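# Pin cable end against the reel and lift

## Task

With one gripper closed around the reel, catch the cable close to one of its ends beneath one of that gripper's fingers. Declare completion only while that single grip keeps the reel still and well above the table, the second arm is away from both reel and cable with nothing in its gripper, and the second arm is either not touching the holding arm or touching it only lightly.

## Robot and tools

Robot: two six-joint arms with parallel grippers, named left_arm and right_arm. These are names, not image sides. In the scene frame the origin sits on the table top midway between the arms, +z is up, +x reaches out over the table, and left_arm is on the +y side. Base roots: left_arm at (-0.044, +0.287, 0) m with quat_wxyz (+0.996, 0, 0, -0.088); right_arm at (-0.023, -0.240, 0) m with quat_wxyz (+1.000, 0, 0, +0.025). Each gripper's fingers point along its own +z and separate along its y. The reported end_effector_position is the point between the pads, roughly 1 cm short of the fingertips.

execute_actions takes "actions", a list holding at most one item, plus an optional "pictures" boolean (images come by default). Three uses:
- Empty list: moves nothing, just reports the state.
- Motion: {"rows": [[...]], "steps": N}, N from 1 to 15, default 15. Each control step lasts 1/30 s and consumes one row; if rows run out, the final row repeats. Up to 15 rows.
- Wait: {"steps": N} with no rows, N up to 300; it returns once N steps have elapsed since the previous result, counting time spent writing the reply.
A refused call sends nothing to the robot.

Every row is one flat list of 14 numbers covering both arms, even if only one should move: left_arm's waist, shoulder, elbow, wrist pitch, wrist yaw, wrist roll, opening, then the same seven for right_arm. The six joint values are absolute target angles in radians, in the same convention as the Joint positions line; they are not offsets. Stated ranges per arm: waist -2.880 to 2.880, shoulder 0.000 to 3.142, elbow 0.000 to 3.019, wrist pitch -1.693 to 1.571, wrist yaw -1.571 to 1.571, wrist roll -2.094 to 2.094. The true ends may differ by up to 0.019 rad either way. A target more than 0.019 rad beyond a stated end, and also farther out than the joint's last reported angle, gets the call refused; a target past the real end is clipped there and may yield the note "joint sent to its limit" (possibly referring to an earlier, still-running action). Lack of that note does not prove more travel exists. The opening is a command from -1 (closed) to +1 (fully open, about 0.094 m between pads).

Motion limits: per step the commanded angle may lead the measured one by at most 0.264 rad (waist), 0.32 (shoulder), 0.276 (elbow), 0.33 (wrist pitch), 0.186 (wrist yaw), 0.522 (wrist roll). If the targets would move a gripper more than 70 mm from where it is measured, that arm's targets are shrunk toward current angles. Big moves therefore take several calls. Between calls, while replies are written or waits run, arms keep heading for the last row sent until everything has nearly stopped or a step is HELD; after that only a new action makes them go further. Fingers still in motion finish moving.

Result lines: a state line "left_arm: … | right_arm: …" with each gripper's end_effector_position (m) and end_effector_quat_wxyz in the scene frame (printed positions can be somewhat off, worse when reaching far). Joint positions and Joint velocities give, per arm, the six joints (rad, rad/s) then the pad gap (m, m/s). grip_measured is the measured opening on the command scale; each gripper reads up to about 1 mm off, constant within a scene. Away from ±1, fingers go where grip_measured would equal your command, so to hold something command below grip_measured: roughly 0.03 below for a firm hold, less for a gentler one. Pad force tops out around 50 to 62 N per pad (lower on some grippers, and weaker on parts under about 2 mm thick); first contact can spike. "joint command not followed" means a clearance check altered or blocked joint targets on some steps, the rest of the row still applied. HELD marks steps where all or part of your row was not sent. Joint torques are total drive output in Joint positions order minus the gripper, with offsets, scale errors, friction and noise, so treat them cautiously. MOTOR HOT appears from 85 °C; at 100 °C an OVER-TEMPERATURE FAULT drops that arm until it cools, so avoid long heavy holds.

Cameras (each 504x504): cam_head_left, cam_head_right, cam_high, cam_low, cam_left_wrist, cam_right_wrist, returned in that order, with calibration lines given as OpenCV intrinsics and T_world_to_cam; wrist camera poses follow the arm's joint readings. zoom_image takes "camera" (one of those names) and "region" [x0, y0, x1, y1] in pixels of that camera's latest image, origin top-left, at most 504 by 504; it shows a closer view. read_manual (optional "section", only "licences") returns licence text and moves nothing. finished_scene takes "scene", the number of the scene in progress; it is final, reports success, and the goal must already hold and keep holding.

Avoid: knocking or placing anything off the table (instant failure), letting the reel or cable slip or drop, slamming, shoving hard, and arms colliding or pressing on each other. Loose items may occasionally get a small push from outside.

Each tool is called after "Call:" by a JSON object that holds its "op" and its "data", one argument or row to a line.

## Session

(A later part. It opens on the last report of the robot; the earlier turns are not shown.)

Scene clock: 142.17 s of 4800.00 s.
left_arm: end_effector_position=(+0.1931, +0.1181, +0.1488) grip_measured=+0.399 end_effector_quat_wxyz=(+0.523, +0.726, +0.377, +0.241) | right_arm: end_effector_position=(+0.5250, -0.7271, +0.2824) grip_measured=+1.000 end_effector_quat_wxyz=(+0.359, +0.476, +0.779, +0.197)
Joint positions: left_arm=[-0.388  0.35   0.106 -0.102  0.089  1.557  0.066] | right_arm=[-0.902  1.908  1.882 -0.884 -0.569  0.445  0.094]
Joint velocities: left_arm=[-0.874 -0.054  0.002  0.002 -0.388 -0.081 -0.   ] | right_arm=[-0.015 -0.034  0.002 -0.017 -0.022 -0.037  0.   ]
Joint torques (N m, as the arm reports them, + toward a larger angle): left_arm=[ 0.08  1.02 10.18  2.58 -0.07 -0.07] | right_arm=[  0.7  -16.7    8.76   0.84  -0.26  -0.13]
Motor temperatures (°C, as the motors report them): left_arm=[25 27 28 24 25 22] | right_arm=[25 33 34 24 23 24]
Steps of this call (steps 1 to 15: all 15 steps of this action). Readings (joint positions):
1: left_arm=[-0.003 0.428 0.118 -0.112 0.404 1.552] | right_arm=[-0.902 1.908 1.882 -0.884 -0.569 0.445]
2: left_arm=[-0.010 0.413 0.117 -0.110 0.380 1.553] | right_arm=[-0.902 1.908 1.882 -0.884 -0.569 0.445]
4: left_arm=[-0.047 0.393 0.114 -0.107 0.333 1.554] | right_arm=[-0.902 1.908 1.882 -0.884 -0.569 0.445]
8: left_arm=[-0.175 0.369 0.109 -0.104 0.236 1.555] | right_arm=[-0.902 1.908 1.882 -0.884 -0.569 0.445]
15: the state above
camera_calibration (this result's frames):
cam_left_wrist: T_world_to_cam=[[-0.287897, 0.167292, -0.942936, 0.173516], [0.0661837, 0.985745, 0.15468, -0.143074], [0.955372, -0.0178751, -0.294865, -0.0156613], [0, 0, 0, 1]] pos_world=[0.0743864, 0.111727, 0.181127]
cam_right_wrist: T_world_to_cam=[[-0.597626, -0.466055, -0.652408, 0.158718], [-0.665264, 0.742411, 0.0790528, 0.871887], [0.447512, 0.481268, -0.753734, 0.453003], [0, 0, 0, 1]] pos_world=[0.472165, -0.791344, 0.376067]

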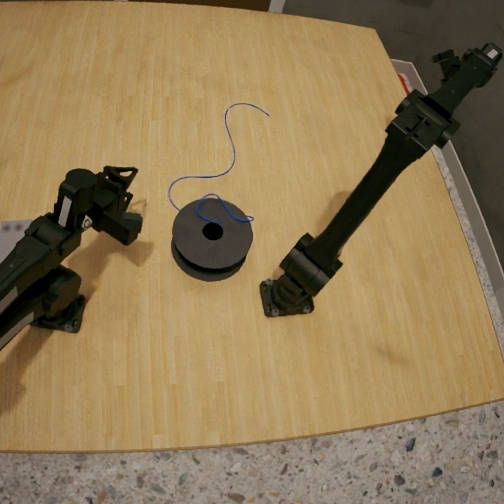

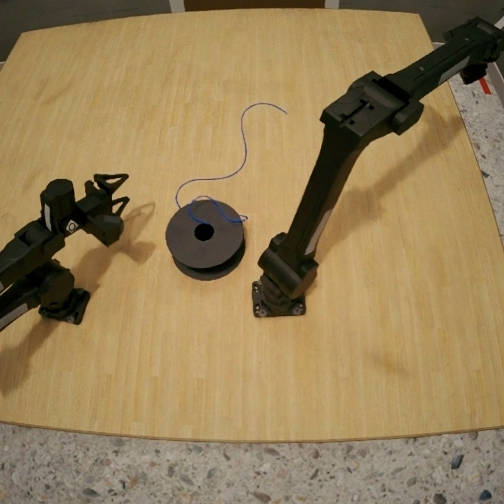

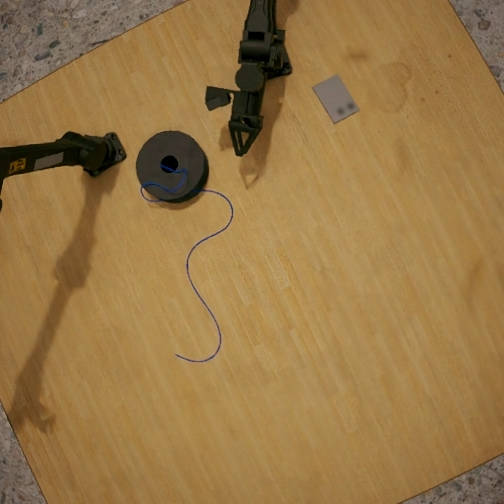

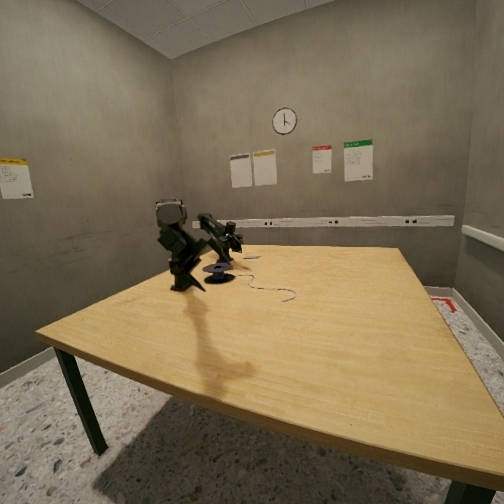

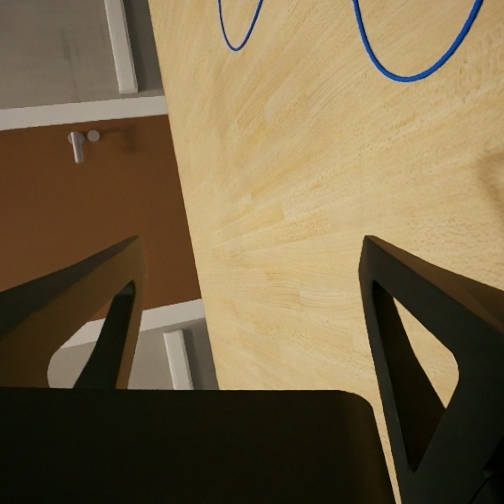

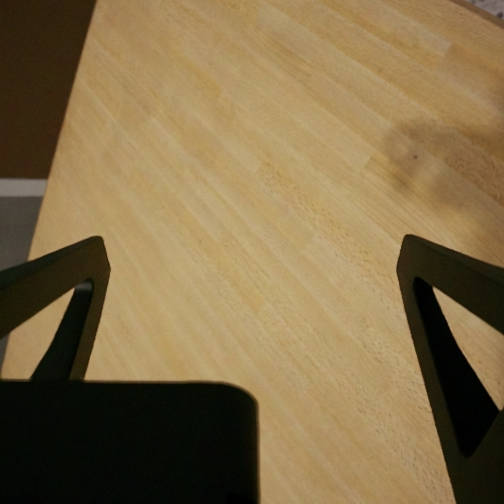

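Call:
{"op": "execute_actions", "data": {
  "actions": [
    {"steps":25}
  ],
  "pictures": false
}}

Call:
{"op": "execute_actions", "data": {
  "actions": [
    {"rows":[[-0.836,0.37,0.08,-0.09,0,1.57,0.4,-0.9,1.9,1.886,-0.884,-0.571,0.445,1],[-0.836,0.41,0.075,-0.09,0,1.57,0.4,-0.9,1.9,1.886,-0.884,-0.571,0.445,1],[-0.836,0.45,0.07,-0.085,0,1.57,0.4,-0.9,1.9,1.886,-0.884,-0.571,0.445,1],[-0.836,0.49,0.069,-0.08,0,1.57,0.4,-0.9,1.9,1.886,-0.884,-0.571,0.445,1],[-0.836,0.52,0.069,-0.076,0,1.57,0.4,-0.9,1.9,1.886,-0.884,-0.571,0.445,1],[-0.836,0.54,0.069,-0.076,0,1.57,0.4,-0.9,1.9,1.886,-0.884,-0.571,0.445,1]],"steps":15}
  ]
}}

Scene clock: 143.93 s of 4800.00 s.
left_arm: end_effector_position=(+0.1089, +0.0393, +0.1505) grip_measured=+0.399 end_effector_quat_wxyz=(+0.558, +0.783, +0.228, +0.154) | right_arm: end_effector_position=(+0.5250, -0.7271, +0.2824) grip_measured=+1.000 end_effector_quat_wxyz=(+0.359, +0.476, +0.779, +0.197)
Joint positions: left_arm=[-0.837  0.34   0.104 -0.101  0.004  1.557  0.066] | right_arm=[-0.902  1.908  1.882 -0.884 -0.569  0.445  0.094]
Joint velocities: left_arm=[ 0.005 -0.015  0.027 -0.012  0.022 -0.022 -0.002] | right_arm=[-0.015 -0.005 -0.002 -0.017 -0.007  0.037  0.   ]
Joint torques (N m, as the arm reports them, + toward a larger angle): left_arm=[ 0.58  1.06 10.26  2.63 -0.27 -0.05] | right_arm=[  1.32 -15.76   8.91   0.8   -0.28  -0.14]
Motor temperatures (°C, as the motors report them): left_arm=[25 26 29 24 25 22] | right_arm=[25 33 34 24 23 24]
Steps of this call (steps 1 to 45: the robot went on to your last target; steps 46 to 53: nothing new was sent). Readings (joint positions):
1: left_arm=[-0.417 0.348 0.105 -0.102 0.077 1.557] | right_arm=[-0.902 1.908 1.882 -0.884 -0.569 0.445]
2: left_arm=[-0.447 0.347 0.105 -0.101 0.066 1.557] | right_arm=[-0.902 1.908 1.882 -0.884 -0.569 0.445]
4: left_arm=[-0.507 0.345 0.105 -0.101 0.049 1.557] | right_arm=[-0.902 1.908 1.882 -0.884 -0.569 0.445]
8: left_arm=[-0.628 0.343 0.105 -0.101 0.028 1.557] | right_arm=[-0.902 1.908 1.882 -0.884 -0.569 0.445]
53: the state above
All arms were judged still, so your last target was given up. Only a new action makes them travel on or press farther. Fingers that are still opening or closing keep moving.

Scene clock: 144.43 s of 4800.00 s.
left_arm: end_effector_position=(+0.1036, +0.0479, +0.0787) grip_measured=+0.399 end_effector_quat_wxyz=(+0.463, +0.842, +0.246, +0.127) | right_arm: end_effector_position=(+0.5250, -0.7271, +0.2824) grip_measured=+1.000 end_effector_quat_wxyz=(+0.359, +0.476, +0.779, +0.197)
Joint positions: left_arm=[-0.837  0.549  0.074 -0.095  0.004  1.558  0.066] | right_arm=[-0.902  1.908  1.882 -0.884 -0.569  0.445  0.094]
Joint velocities: left_arm=[-0.005 -0.034  0.012 -0.007  0.095  0.022 -0.   ] | right_arm=[-0.005 -0.005 -0.002 -0.002 -0.022 -0.022  0.   ]
Joint torques (N m, as the arm reports them, + toward a larger angle): left_arm=[ 0.73  0.37 10.2   2.33 -0.2  -0.04] | right_arm=[  1.04 -16.01   8.85   0.78  -0.27  -0.13]
Motor temperatures (°C, as the motors report them): left_arm=[25 26 29 24 25 22] | right_arm=[25 33 34 24 23 24]
Steps of this call (steps 1 to 15: all 15 steps of this action). Readings (joint positions):
1: left_arm=[-0.837 0.342 0.104 -0.101 0.004 1.557] | right_arm=[-0.902 1.908 1.882 -0.884 -0.569 0.445]
2: left_arm=[-0.837 0.350 0.102 -0.101 0.004 1.557] | right_arm=[-0.902 1.908 1.882 -0.884 -0.569 0.445]
4: left_arm=[-0.837 0.398 0.097 -0.098 0.004 1.557] | right_arm=[-0.902 1.908 1.882 -0.884 -0.569 0.445]
8: left_arm=[-0.837 0.537 0.083 -0.095 0.004 1.557] | right_arm=[-0.902 1.908 1.882 -0.884 -0.569 0.445]
15: the state above
camera_calibration (this result's frames):
cam_left_wrist: T_world_to_cam=[[-0.291042, 0.446572, -0.84609, 0.0727629], [0.441366, 0.847313, 0.295394, -0.100406], [0.848817, -0.287463, -0.443705, 0.0836505], [0, 0, 0, 1]] pos_world=[-0.00551099, 0.0766282, 0.12834]
cam_right_wrist: T_world_to_cam=[[-0.597626, -0.466055, -0.652408, 0.158718], [-0.665264, 0.742411, 0.0790528, 0.871887], [0.447512, 0.481268, -0.753734, 0.453003], [0, 0, 0, 1]] pos_world=[0.472165, -0.791344, 0.376067]

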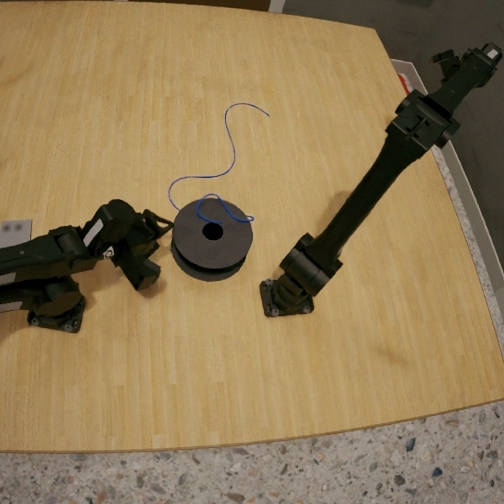

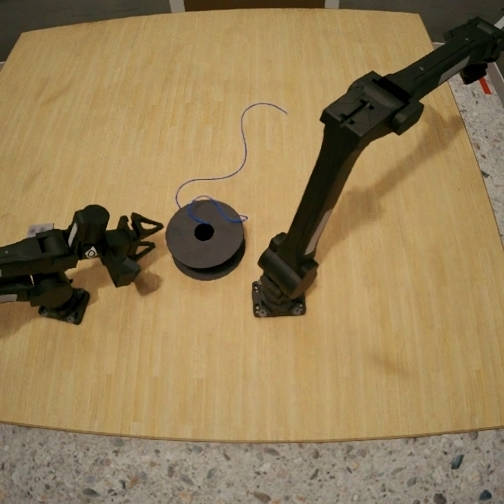

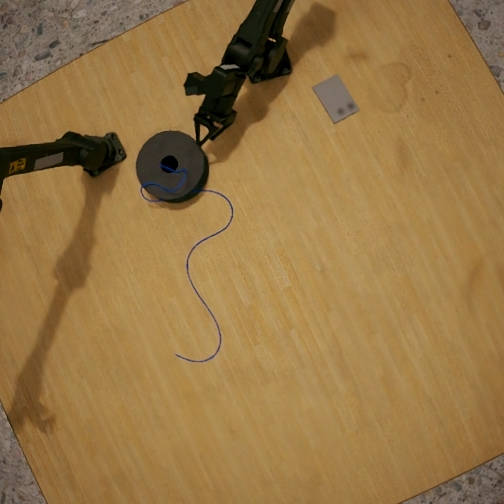

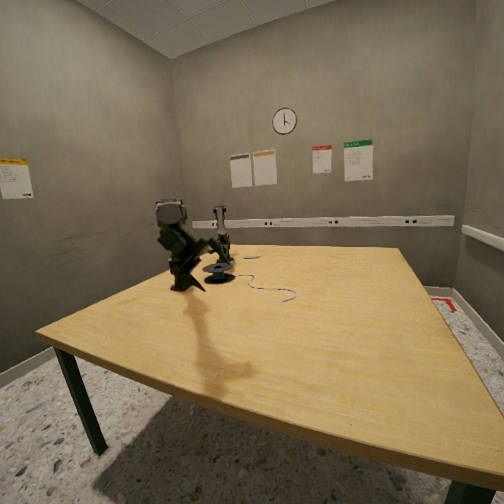

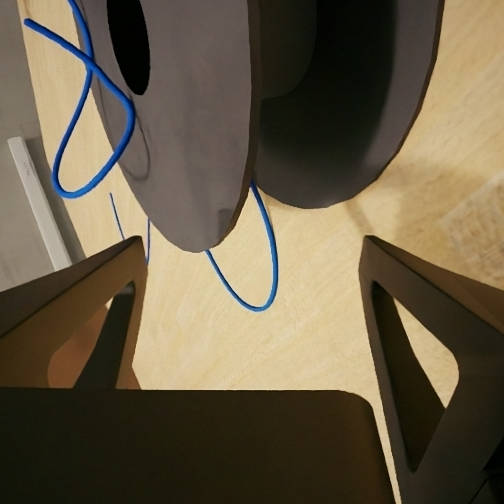

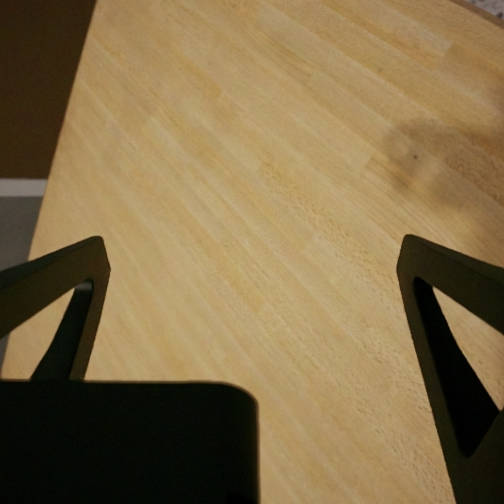

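Call:
{"op": "execute_actions", "data": {
  "actions": [
    {"rows":[[-0.836,0.549,0.074,-0.095,0,1.57,0.6,-0.9,1.9,1.886,-0.884,-0.571,0.445,1],[-0.836,0.6,0.074,-0.03,0,1.57,0.8,-0.9,1.9,1.886,-0.884,-0.571,0.445,1],[-0.836,0.66,0.075,0.05,0,1.57,0.8,-0.9,1.9,1.886,-0.884,-0.571,0.445,1],[-0.836,0.72,0.076,0.12,0,1.57,0.8,-0.9,1.9,1.886,-0.884,-0.571,0.445,1],[-0.836,0.78,0.077,0.2,0,1.57,0.8,-0.9,1.9,1.886,-0.884,-0.571,0.445,1],[-0.836,0.835,0.078,0.27,0,1.57,0.8,-0.9,1.9,1.886,-0.884,-0.571,0.445,1],[-0.836,0.888,0.079,0.345,0,1.57,0.8,-0.9,1.9,1.886,-0.884,-0.571,0.445,1]],"steps":15}
  ]
}}

Scene clock: 146.53 s of 4800.00 s.
left_arm: end_effector_position=(+0.1210, +0.0199, +0.0699) grip_measured=+0.799 end_effector_quat_wxyz=(+0.490, +0.827, +0.241, +0.135) | right_arm: end_effector_position=(+0.5250, -0.7271, +0.2824) grip_measured=+1.000 end_effector_quat_wxyz=(+0.359, +0.476, +0.779, +0.197)
Joint positions: left_arm=[-0.837  0.899  0.074  0.322  0.004  1.559  0.084] | right_arm=[-0.902  1.908  1.882 -0.884 -0.569  0.445  0.094]
Joint velocities: left_arm=[-0.005 -0.132 -0.007  0.066 -0.081  0.037 -0.   ] | right_arm=[-0.005  0.005 -0.007 -0.012  0.066  0.007  0.   ]
Joint torques (N m, as the arm reports them, + toward a larger angle): left_arm=[ 0.86 -2.02  8.84  2.45 -0.2  -0.08] | right_arm=[  0.8  -15.58   8.79   0.82  -0.3   -0.1 ]
Motor temperatures (°C, as the motors report them): left_arm=[25 26 29 24 25 22] | right_arm=[25 33 34 24 23 24]
Steps of this call (steps 1 to 15: the robot went on to your last target; steps 16 to 48: nothing new was sent; steps 49 to 63: all 15 steps of this action). Readings (joint positions):
49: left_arm=[-0.837 0.548 0.074 -0.095 0.004 1.558] | right_arm=[-0.902 1.908 1.882 -0.884 -0.569 0.445]
50: left_arm=[-0.837 0.552 0.074 -0.084 0.004 1.558] | right_arm=[-0.902 1.908 1.882 -0.884 -0.569 0.445]
52: left_arm=[-0.837 0.603 0.074 -0.004 0.004 1.558] | right_arm=[-0.902 1.908 1.882 -0.884 -0.569 0.445]
56: left_arm=[-0.837 0.832 0.074 0.251 0.004 1.558] | right_arm=[-0.902 1.908 1.882 -0.884 -0.569 0.445]
63: the state above
camera_calibration (this result's frames):
cam_left_wrist: T_world_to_cam=[[-0.260276, 0.398634, -0.879402, 0.0823654], [0.431792, 0.862698, 0.263265, -0.0787027], [0.863604, -0.311197, -0.396666, 0.05231], [0, 0, 0, 1]] pos_world=[0.0102458, 0.0513417, 0.113902]
cam_right_wrist: T_world_to_cam=[[-0.597626, -0.466055, -0.652408, 0.158718], [-0.665264, 0.742411, 0.0790528, 0.871887], [0.447512, 0.481268, -0.753734, 0.453003], [0, 0, 0, 1]] pos_world=[0.472165, -0.791344, 0.376067]

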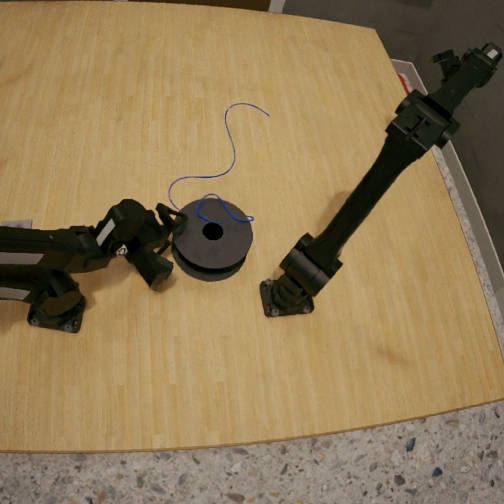

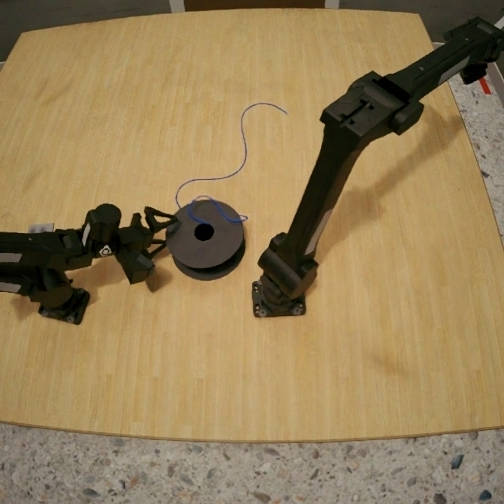

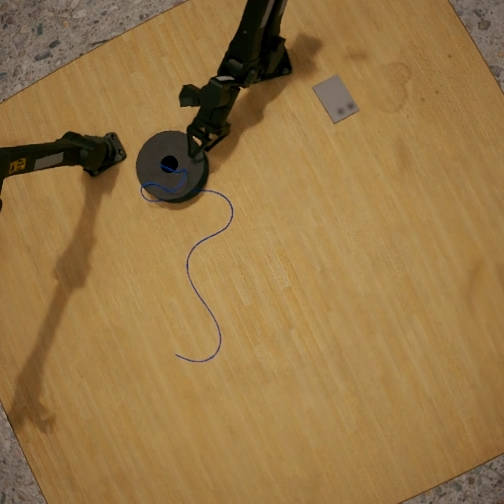

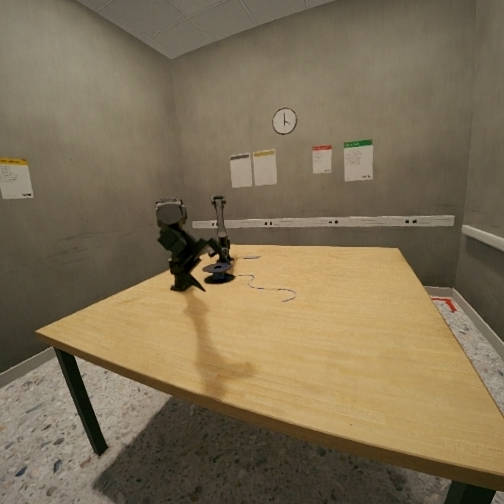

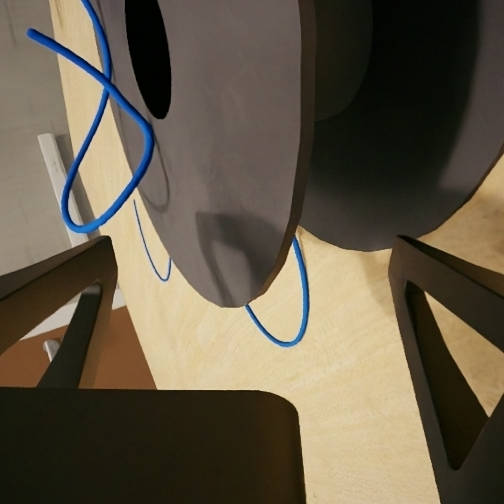

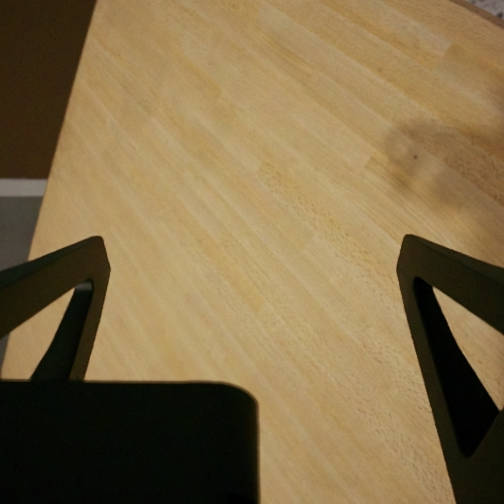

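Call:
{"op": "execute_actions", "data": {
  "actions": [
    {"rows":[[-0.85,0.87,0.079,0.33,0,1.57,1,-0.9,1.9,1.886,-0.884,-0.571,0.445,1],[-0.865,0.85,0.079,0.33,0,1.57,1,-0.9,1.9,1.886,-0.884,-0.571,0.445,1],[-0.865,0.85,0.079,0.33,0,1.57,1,-0.9,1.9,1.886,-0.884,-0.571,0.445,1],[-0.865,0.85,0.079,0.33,0,1.57,1,-0.9,1.9,1.886,-0.884,-0.571,0.445,1],[-0.865,0.85,0.079,0.33,0,1.57,1,-0.9,1.9,1.886,-0.884,-0.571,0.445,1],[-0.865,0.89,0.085,0.375,0,1.57,1,-0.9,1.9,1.886,-0.884,-0.571,0.445,1],[-0.865,0.93,0.09,0.42,0,1.57,1,-0.9,1.9,1.886,-0.884,-0.571,0.445,1],[-0.865,0.97,0.095,0.46,0,1.57,1,-0.9,1.9,1.886,-0.884,-0.571,0.445,1],[-0.865,1.01,0.1,0.505,0,1.57,1,-0.9,1.9,1.886,-0.884,-0.571,0.445,1],[-0.865,1.045,0.106,0.55,0,1.57,1,-0.9,1.9,1.886,-0.884,-0.571,0.445,1]],"steps":15}
  ]
}}

Scene clock: 150.43 s of 4800.00 s.
left_arm: end_effector_position=(+0.1234, +0.0062, +0.0660) grip_measured=+1.000 end_effector_quat_wxyz=(+0.508, +0.818, +0.232, +0.136) | right_arm: end_effector_position=(+0.5250, -0.7271, +0.2824) grip_measured=+1.000 end_effector_quat_wxyz=(+0.359, +0.476, +0.779, +0.197)
Joint positions: left_arm=[-0.853  1.057  0.075  0.52   0.003  1.559  0.094] | right_arm=[-0.902  1.908  1.882 -0.884 -0.569  0.445  0.094]
Joint velocities: left_arm=[-0.015 -0.005  0.007  0.095 -0.066  0.022  0.   ] | right_arm=[-0.024  0.005  0.002 -0.017 -0.081 -0.007  0.   ]
Joint torques (N m, as the arm reports them, + toward a larger angle): left_arm=[-0.31 -4.22 10.02  2.76 -0.2  -0.05] | right_arm=[  0.58 -16.39   8.81   0.88  -0.24  -0.12]
Motor temperatures (°C, as the motors report them): left_arm=[25 26 29 24 25 22] | right_arm=[25 33 34 24 23 24]
Steps of this call (steps 1 to 15: the robot went on to your last target; steps 16 to 102: nothing new was sent; steps 103 to 117: all 15 steps of this action). Readings (joint positions):
103: left_arm=[-0.837 0.891 0.074 0.325 0.004 1.559] | right_arm=[-0.902 1.908 1.882 -0.884 -0.569 0.445]
104: left_arm=[-0.839 0.886 0.074 0.325 0.003 1.559] | right_arm=[-0.902 1.908 1.882 -0.884 -0.569 0.445]
106: left_arm=[-0.846 0.869 0.074 0.325 0.003 1.559] | right_arm=[-0.902 1.908 1.882 -0.884 -0.569 0.445]
110: left_arm=[-0.853 0.887 0.074 0.382 0.003 1.559] | right_arm=[-0.902 1.908 1.882 -0.884 -0.569 0.445]
117: the state above
camera_calibration (this result's frames):
cam_left_wrist: T_world_to_cam=[[-0.235338, 0.371947, -0.897926, 0.0834454], [0.439957, 0.864567, 0.24282, -0.0665644], [0.866634, -0.337904, -0.367107, 0.0422085], [0, 0, 0, 1]] pos_world=[0.0123441, 0.0407745, 0.106586]
cam_right_wrist: T_world_to_cam=[[-0.597626, -0.466055, -0.652408, 0.158718], [-0.665264, 0.742411, 0.0790528, 0.871887], [0.447512, 0.481268, -0.753734, 0.453003], [0, 0, 0, 1]] pos_world=[0.472165, -0.791344, 0.376067]

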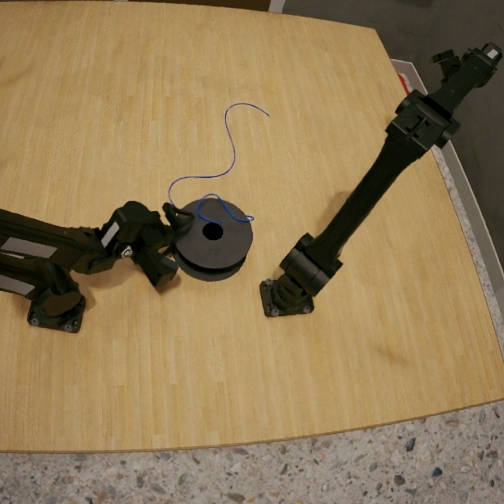

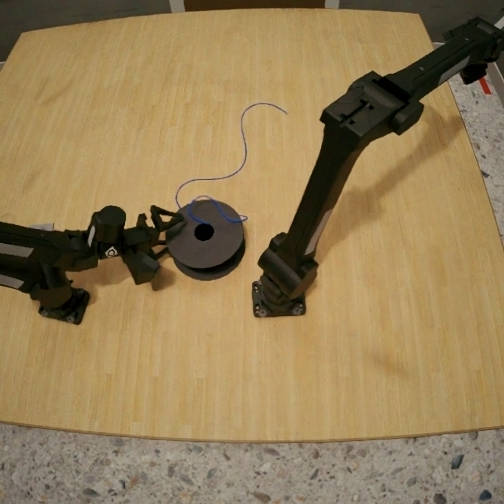

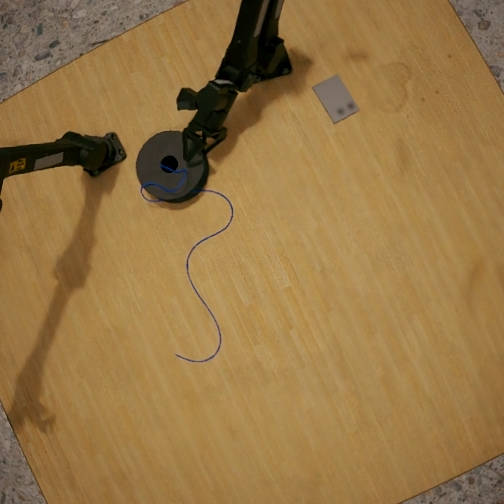

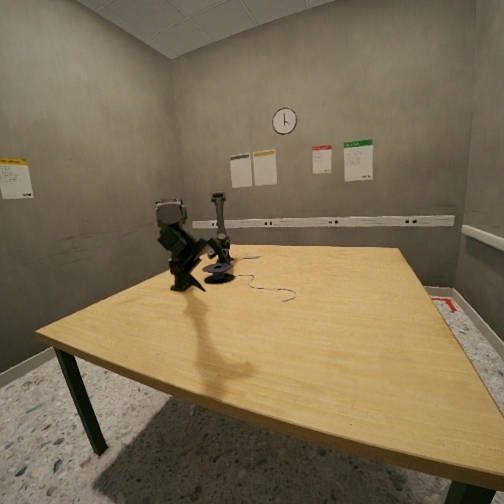

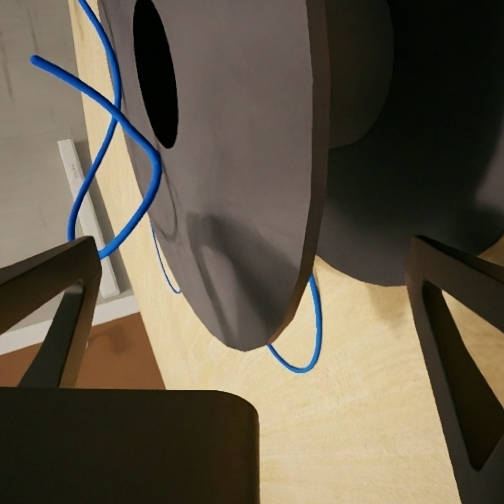

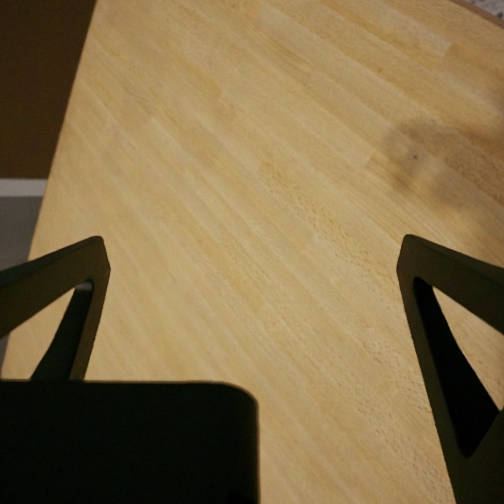

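Call:
{"op": "execute_actions", "data": {
  "actions": [
    {"rows":[[-0.865,1.07,0.11,0.55,0,1.57,1,-0.9,1.9,1.886,-0.884,-0.571,0.445,1],[-0.865,1.09,0.125,0.57,0,1.57,1,-0.9,1.9,1.886,-0.884,-0.571,0.445,1],[-0.865,1.11,0.135,0.59,0,1.57,1,-0.9,1.9,1.886,-0.884,-0.571,0.445,1],[-0.865,1.13,0.145,0.61,0,1.57,1,-0.9,1.9,1.886,-0.884,-0.571,0.445,1],[-0.865,1.144,0.15,0.63,0,1.57,1,-0.9,1.9,1.886,-0.884,-0.571,0.445,1]],"steps":15}
  ]
}}

Call:
{"op": "zoom_image", "data": {
  "camera": "cam_high",
  "region": [120,90,260,230]
}}

Scene clock: 152.83 s of 4800.00 s.
left_arm: end_effector_position=(+0.1355, -0.0138, +0.0780) grip_measured=+1.000 end_effector_quat_wxyz=(+0.528, +0.806, +0.228, +0.142) | right_arm: end_effector_position=(+0.5250, -0.7271, +0.2824) grip_measured=+1.000 end_effector_quat_wxyz=(+0.359, +0.476, +0.779, +0.197)
Joint positions: left_arm=[-0.853  1.143  0.119  0.61   0.003  1.559  0.094] | right_arm=[-0.902  1.908  1.882 -0.884 -0.569  0.445  0.094]
Joint velocities: left_arm=[ 0.005 -0.005  0.002 -0.022  0.007  0.022  0.   ] | right_arm=[-0.005 -0.024  0.002  0.007  0.066 -0.051  0.   ]
Joint torques (N m, as the arm reports them, + toward a larger angle): left_arm=[-0.17 -4.17  9.74  2.58 -0.19 -0.06] | right_arm=[  1.04 -16.32   8.78   0.83  -0.28  -0.09]
Motor temperatures (°C, as the motors report them): left_arm=[25 26 29 24 25 22] | right_arm=[25 33 34 24 23 24]
Steps of this call (steps 1 to 30: the robot went on to your last target; steps 31 to 57: nothing new was sent; steps 58 to 72: all 15 steps of this action). Readings (joint positions):
58: left_arm=[-0.853 1.053 0.075 0.530 0.003 1.559] | right_arm=[-0.902 1.908 1.882 -0.884 -0.569 0.445]
59: left_arm=[-0.853 1.057 0.075 0.534 0.003 1.559] | right_arm=[-0.902 1.908 1.882 -0.884 -0.569 0.445]
61: left_arm=[-0.853 1.080 0.081 0.559 0.003 1.559] | right_arm=[-0.902 1.908 1.882 -0.884 -0.569 0.445]
65: left_arm=[-0.853 1.139 0.111 0.602 0.003 1.559] | right_arm=[-0.902 1.908 1.882 -0.884 -0.569 0.445]
72: the state above
camera_calibration (this result's frames):
cam_left_wrist: T_world_to_cam=[[-0.212311, 0.333633, -0.918484, 0.102408], [0.434125, 0.874271, 0.217223, -0.054531], [0.875477, -0.352618, -0.330455, 0.0251436], [0, 0, 0, 1]] pos_world=[0.023403, 0.0223742, 0.114215]
cam_right_wrist: T_world_to_cam=[[-0.597626, -0.466055, -0.652408, 0.158718], [-0.665264, 0.742411, 0.0790528, 0.871887], [0.447512, 0.481268, -0.753734, 0.453003], [0, 0, 0, 1]] pos_world=[0.472165, -0.791344, 0.376067]

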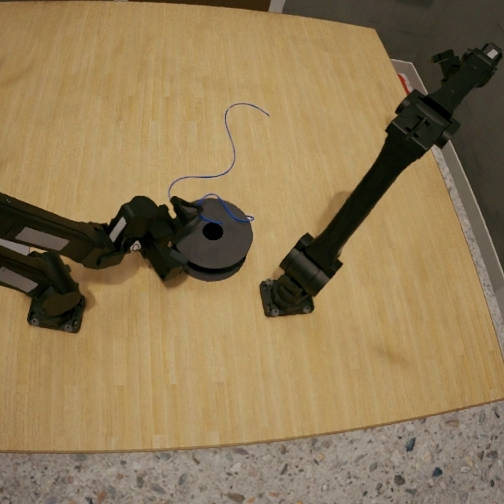

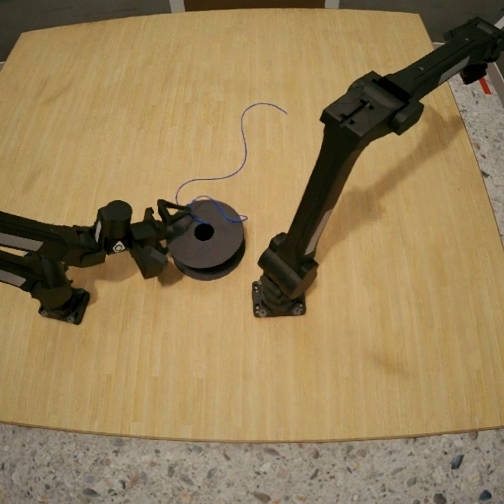

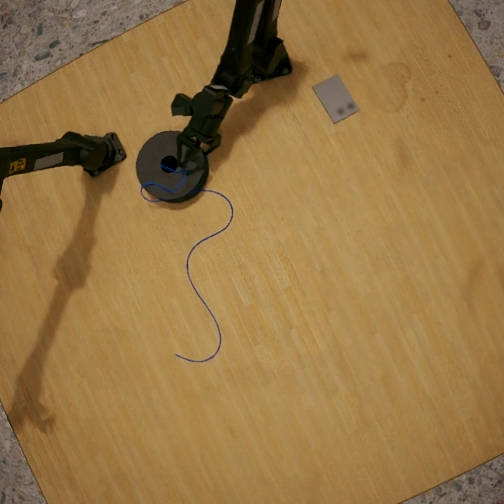

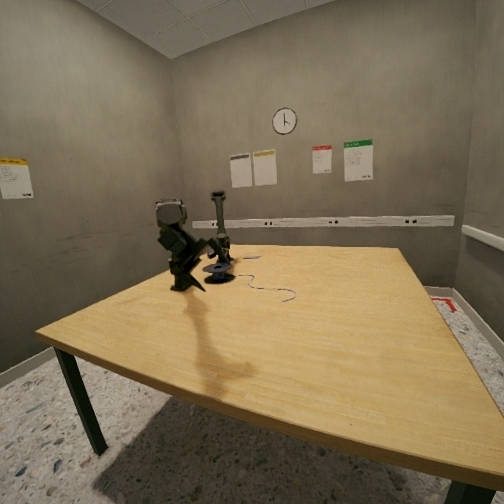

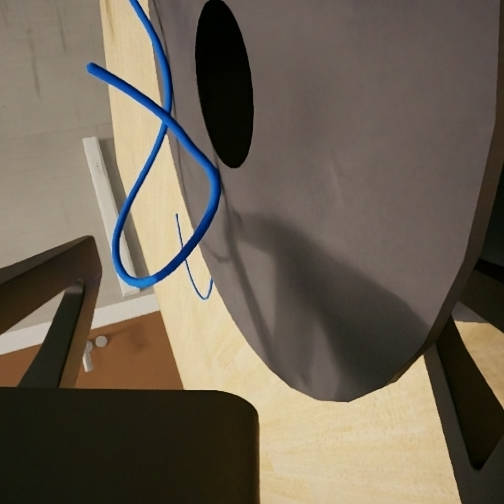

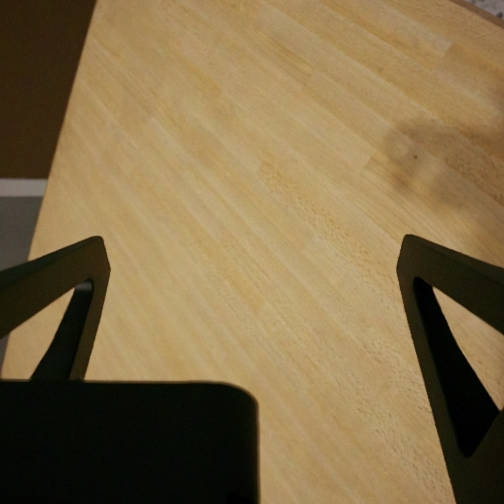

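Region (120, 90, 260, 230) of cam_high's 504x504 image, scaled by 3.600, with more detail than that image has.

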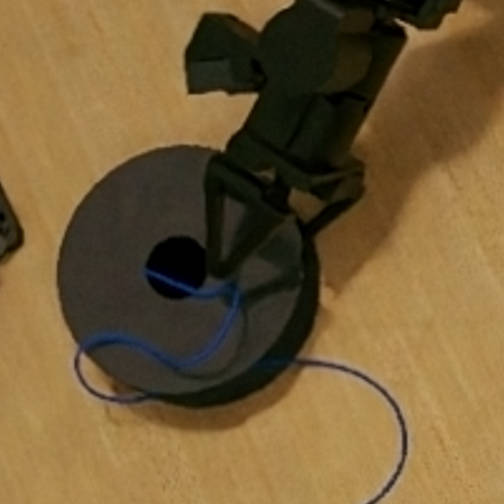

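Call:
{"op": "execute_actions", "data": {
  "actions": [
    {"rows":[[-0.84,1.155,0.155,0.63,0,1.57,1,-0.9,1.9,1.886,-0.884,-0.571,0.445,1],[-0.83,1.17,0.165,0.635,0,1.57,1,-0.9,1.9,1.886,-0.884,-0.571,0.445,1],[-0.83,1.185,0.175,0.64,0,1.57,1,-0.9,1.9,1.886,-0.884,-0.571,0.445,1],[-0.83,1.195,0.185,0.645,0,1.57,1,-0.9,1.9,1.886,-0.884,-0.571,0.445,1]],"steps":12}
  ]
}}

Call:
{"op": "zoom_image", "data": {
  "camera": "cam_high",
  "region": [120,90,260,230]
}}

Scene clock: 154.87 s of 4800.00 s.
left_arm: end_effector_position=(+0.1454, -0.0229, +0.0795) grip_measured=+1.000 end_effector_quat_wxyz=(+0.528, +0.804, +0.232, +0.145) | right_arm: end_effector_position=(+0.5250, -0.7271, +0.2824) grip_measured=+1.000 end_effector_quat_wxyz=(+0.359, +0.476, +0.779, +0.197)
Joint positions: left_arm=[-0.842  1.189  0.151  0.625  0.003  1.559  0.094] | right_arm=[-0.902  1.908  1.882 -0.884 -0.569  0.445  0.094]
Joint velocities: left_arm=[-0.005  0.005  0.002 -0.007 -0.022 -0.037  0.   ] | right_arm=[ 0.005 -0.015 -0.002 -0.007 -0.037 -0.051  0.   ]
Joint torques (N m, as the arm reports them, + toward a larger angle): left_arm=[ 1.75 -4.37  9.77  2.55 -0.18 -0.07] | right_arm=[  0.57 -16.16   8.75   0.96  -0.24  -0.12]
Motor temperatures (°C, as the motors report them): left_arm=[25 26 29 24 25 22] | right_arm=[25 33 34 24 23 24]
Steps of this call (steps 1 to 15: the robot went on to your last target; steps 16 to 49: nothing new was sent; steps 50 to 61: all 12 steps of this action). Readings (joint positions):
50: left_arm=[-0.853 1.143 0.119 0.610 0.003 1.559] | right_arm=[-0.902 1.908 1.882 -0.884 -0.569 0.445]
51: left_arm=[-0.852 1.145 0.119 0.612 0.003 1.559] | right_arm=[-0.902 1.908 1.882 -0.884 -0.569 0.445]
53: left_arm=[-0.847 1.159 0.125 0.617 0.003 1.559] | right_arm=[-0.902 1.908 1.882 -0.884 -0.569 0.445]
57: left_arm=[-0.842 1.188 0.147 0.623 0.003 1.559] | right_arm=[-0.902 1.908 1.882 -0.884 -0.569 0.445]
61: the state above
camera_calibration (this result's frames):
cam_left_wrist: T_world_to_cam=[[-0.215311, 0.330451, -0.918936, 0.109381], [0.424632, 0.879069, 0.216622, -0.0497374], [0.879391, -0.343568, -0.329593, 0.013301], [0, 0, 0, 1]] pos_world=[0.0329742, 0.0121474, 0.115672]
cam_right_wrist: T_world_to_cam=[[-0.597626, -0.466055, -0.652408, 0.158718], [-0.665264, 0.742411, 0.0790528, 0.871887], [0.447512, 0.481268, -0.753734, 0.453003], [0, 0, 0, 1]] pos_world=[0.472165, -0.791344, 0.376067]

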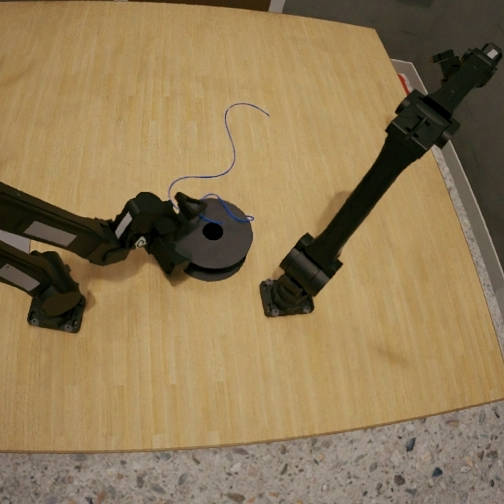

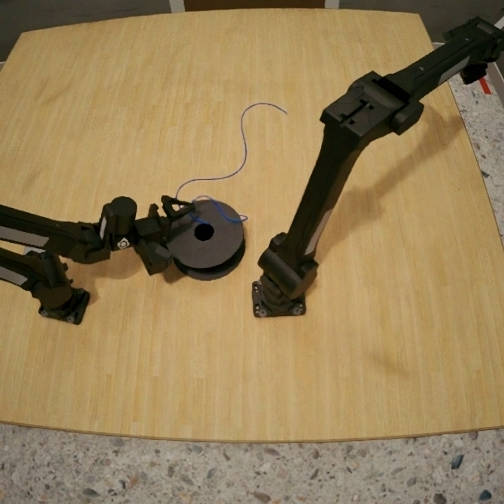

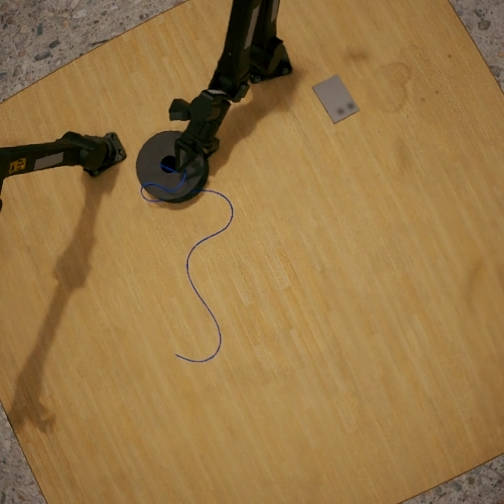

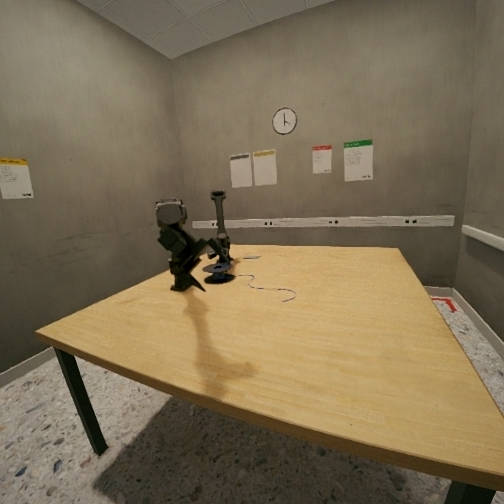

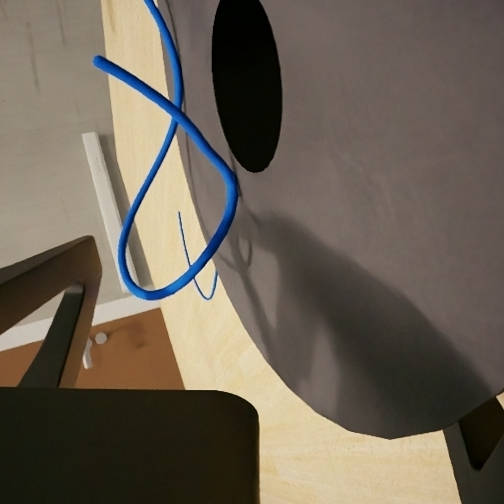

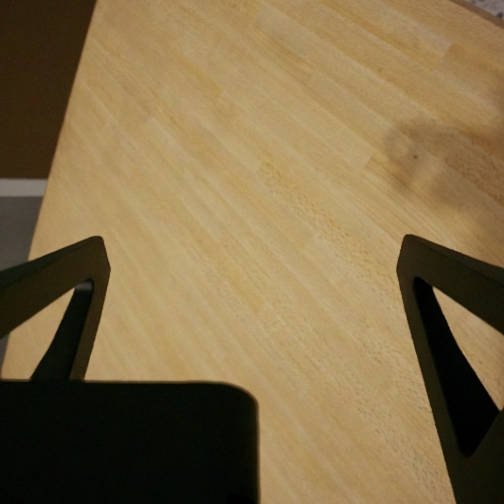

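Region (120, 90, 260, 230) of cam_high's 504x504 image, scaled by 3.600, with more detail than that image has.

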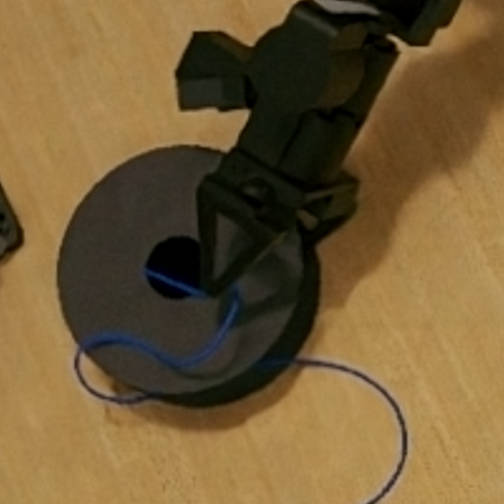

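Call:
{"op": "execute_actions", "data": {
  "actions": [
    {"rows":[[-0.83,1.195,0.185,0.645,0,1.57,0.7,-0.9,1.9,1.886,-0.884,-0.571,0.445,1],[-0.83,1.195,0.185,0.645,0,1.57,0.45,-0.9,1.9,1.886,-0.884,-0.571,0.445,1],[-0.83,1.195,0.185,0.645,0,1.57,0.2,-0.9,1.9,1.886,-0.884,-0.571,0.445,1],[-0.83,1.195,0.185,0.645,0,1.57,0,-0.9,1.9,1.886,-0.884,-0.571,0.445,1],[-0.83,1.195,0.185,0.645,0,1.57,-0.2,-0.9,1.9,1.886,-0.884,-0.571,0.445,1],[-0.83,1.195,0.185,0.645,0,1.57,-0.4,-0.9,1.9,1.886,-0.884,-0.571,0.445,1],[-0.83,1.195,0.185,0.645,0,1.57,-0.55,-0.9,1.9,1.886,-0.884,-0.571,0.445,1],[-0.83,1.195,0.185,0.645,0,1.57,-0.7,-0.9,1.9,1.886,-0.884,-0.571,0.445,1],[-0.83,1.195,0.185,0.645,0,1.57,-0.8,-0.9,1.9,1.886,-0.884,-0.571,0.445,1],[-0.83,1.195,0.185,0.645,0,1.57,-0.9,-0.9,1.9,1.886,-0.884,-0.571,0.445,1],[-0.83,1.195,0.185,0.645,0,1.57,-1,-0.9,1.9,1.886,-0.884,-0.571,0.445,1]],"steps":15}
  ],
  "pictures": false
}}

Call:
{"op": "execute_actions", "data": {
  "actions": [
    {"steps":15}
  ]
}}

Call:
{"op": "zoom_image", "data": {
  "camera": "cam_high",
  "region": [120,90,260,230]
}}

Scene clock: 157.23 s of 4800.00 s.
left_arm: end_effector_position=(+0.1559, -0.0375, +0.1061) grip_measured=-0.946 end_effector_quat_wxyz=(+0.559, +0.783, +0.226, +0.156) | right_arm: end_effector_position=(+0.5250, -0.7271, +0.2824) grip_measured=+1.000 end_effector_quat_wxyz=(+0.359, +0.476, +0.779, +0.197)
Joint positions: left_arm=[-0.84   1.179  0.186  0.661  0.001  1.563  0.003] | right_arm=[-0.902  1.908  1.882 -0.884 -0.569  0.445  0.094]
Joint velocities: left_arm=[-0.015 -0.005 -0.012 -0.007  0.022 -0.007 -0.   ] | right_arm=[-0.005 -0.015  0.012 -0.002  0.007  0.037  0.   ]
Joint torques (N m, as the arm reports them, + toward a larger angle): left_arm=[ 1.57 -3.41  7.08  1.05 -0.08 -0.08] | right_arm=[  0.64 -16.51   8.9    0.85  -0.3   -0.14]
Motor temperatures (°C, as the motors report them): left_arm=[25 26 29 24 24 22] | right_arm=[25 33 34 24 23 24]
Steps of this call (steps 1 to 15: the robot went on to your last target; steps 16 to 56: nothing new was sent; steps 57 to 71: all 15 steps of this action). Readings (joint positions):
57: left_arm=[-0.842 1.189 0.151 0.625 0.003 1.559] | right_arm=[-0.902 1.908 1.882 -0.884 -0.569 0.445]
58: left_arm=[-0.842 1.189 0.151 0.625 0.003 1.559] | right_arm=[-0.902 1.908 1.882 -0.884 -0.569 0.445]
60: left_arm=[-0.842 1.189 0.151 0.625 0.003 1.560] | right_arm=[-0.902 1.908 1.882 -0.884 -0.569 0.445]
64: left_arm=[-0.842 1.189 0.151 0.629 -0.001 1.563] | right_arm=[-0.902 1.908 1.882 -0.884 -0.569 0.445]
71: the state above

Scene clock: 157.73 s of 4800.00 s.
left_arm: end_effector_position=(+0.1559, -0.0375, +0.1061) grip_measured=-0.946 end_effector_quat_wxyz=(+0.559, +0.783, +0.226, +0.156) | right_arm: end_effector_position=(+0.5250, -0.7271, +0.2824) grip_measured=+1.000 end_effector_quat_wxyz=(+0.359, +0.476, +0.779, +0.197)
Joint positions: left_arm=[-0.84   1.179  0.186  0.661  0.001  1.563  0.003] | right_arm=[-0.902  1.908  1.882 -0.884 -0.569  0.445  0.094]
Joint velocities: left_arm=[-0.005 -0.005 -0.012 -0.007 -0.066  0.007 -0.002] | right_arm=[ 0.005  0.005 -0.007 -0.002  0.037 -0.081  0.   ]
Joint torques (N m, as the arm reports them, + toward a larger angle): left_arm=[ 1.34 -3.67  7.18  1.09 -0.09 -0.1 ] | right_arm=[  0.66 -16.05   8.84   0.84  -0.25  -0.15]
Motor temperatures (°C, as the motors report them): left_arm=[25 26 29 24 24 22] | right_arm=[25 33 34 24 23 24]
Steps of this call (steps 1 to 15: the robot went on to your last target). Readings (joint positions):
1: left_arm=[-0.840 1.179 0.186 0.661 0.001 1.563] | right_arm=[-0.902 1.908 1.882 -0.884 -0.569 0.445]
2: left_arm=[-0.840 1.179 0.186 0.661 0.001 1.563] | right_arm=[-0.902 1.908 1.882 -0.884 -0.569 0.445]
4: left_arm=[-0.840 1.179 0.186 0.661 0.001 1.563] | right_arm=[-0.902 1.908 1.882 -0.884 -0.569 0.445]
8: left_arm=[-0.840 1.179 0.186 0.661 0.001 1.563] | right_arm=[-0.902 1.908 1.882 -0.884 -0.569 0.445]
15: the state above
All arms were judged still, so your last target was given up. Only a new action makes them travel on or press farther. Fingers that are still opening or closing keep moving.
camera_calibration (this result's frames):
cam_left_wrist: T_world_to_cam=[[-0.172791, 0.268755, -0.947583, 0.13494], [0.413026, 0.893154, 0.178002, -0.0406571], [0.894177, -0.36062, -0.265332, -0.00195327], [0, 0, 0, 1]] pos_world=[0.0418556, -0.000657143, 0.134586]
cam_right_wrist: T_world_to_cam=[[-0.597626, -0.466055, -0.652408, 0.158718], [-0.665264, 0.742411, 0.0790528, 0.871887], [0.447512, 0.481268, -0.753734, 0.453003], [0, 0, 0, 1]] pos_world=[0.472165, -0.791344, 0.376067]

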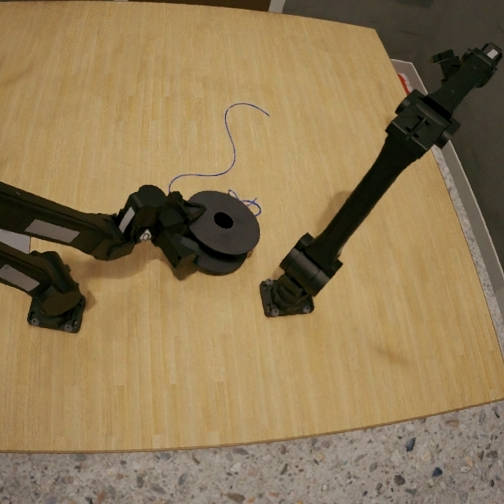

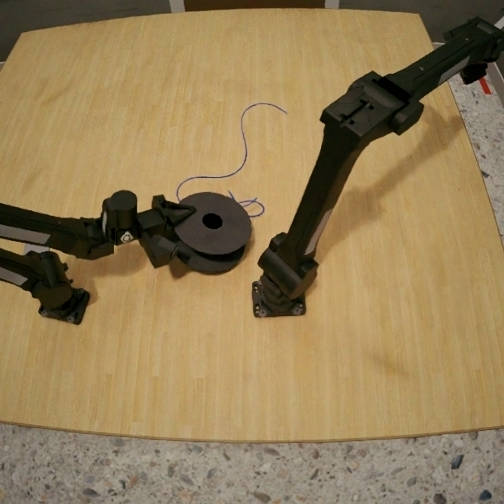

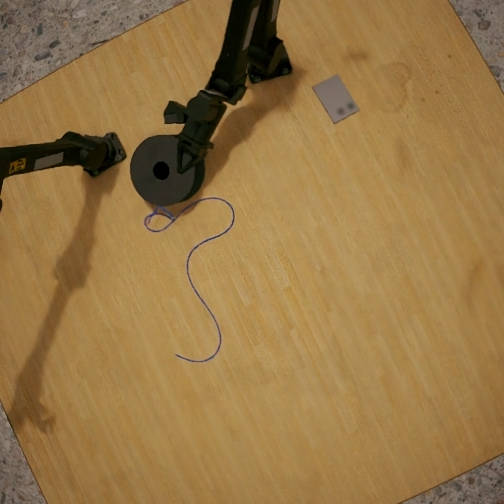

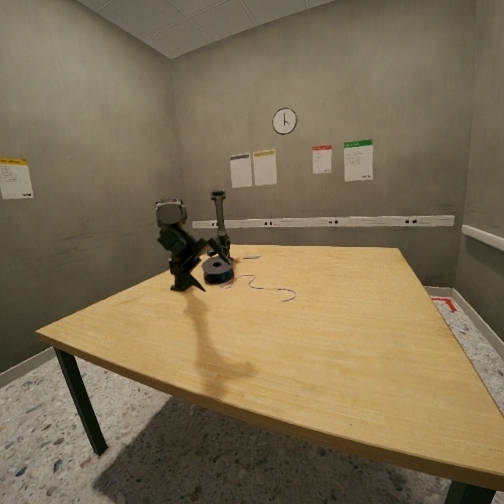

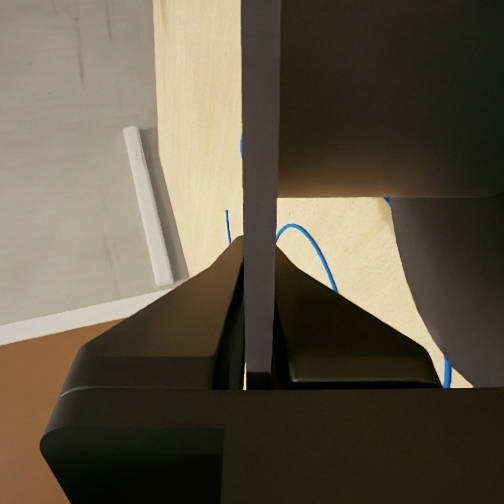

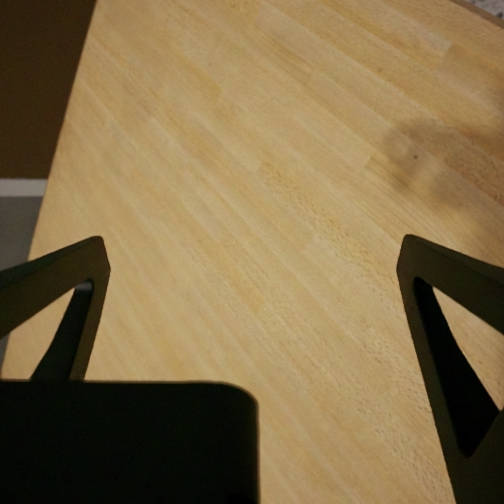

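Region (120, 90, 260, 230) of cam_high's 504x504 image, scaled by 3.600, with more detail than that image has.

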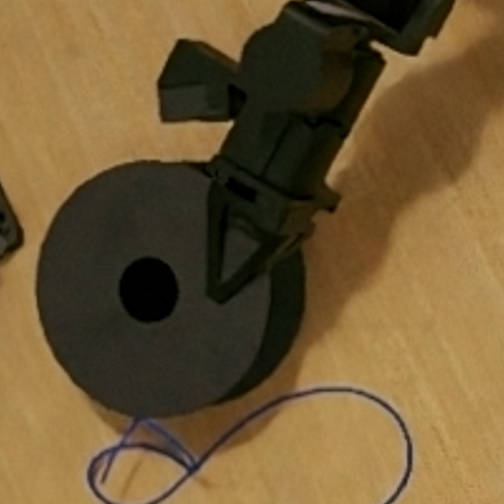

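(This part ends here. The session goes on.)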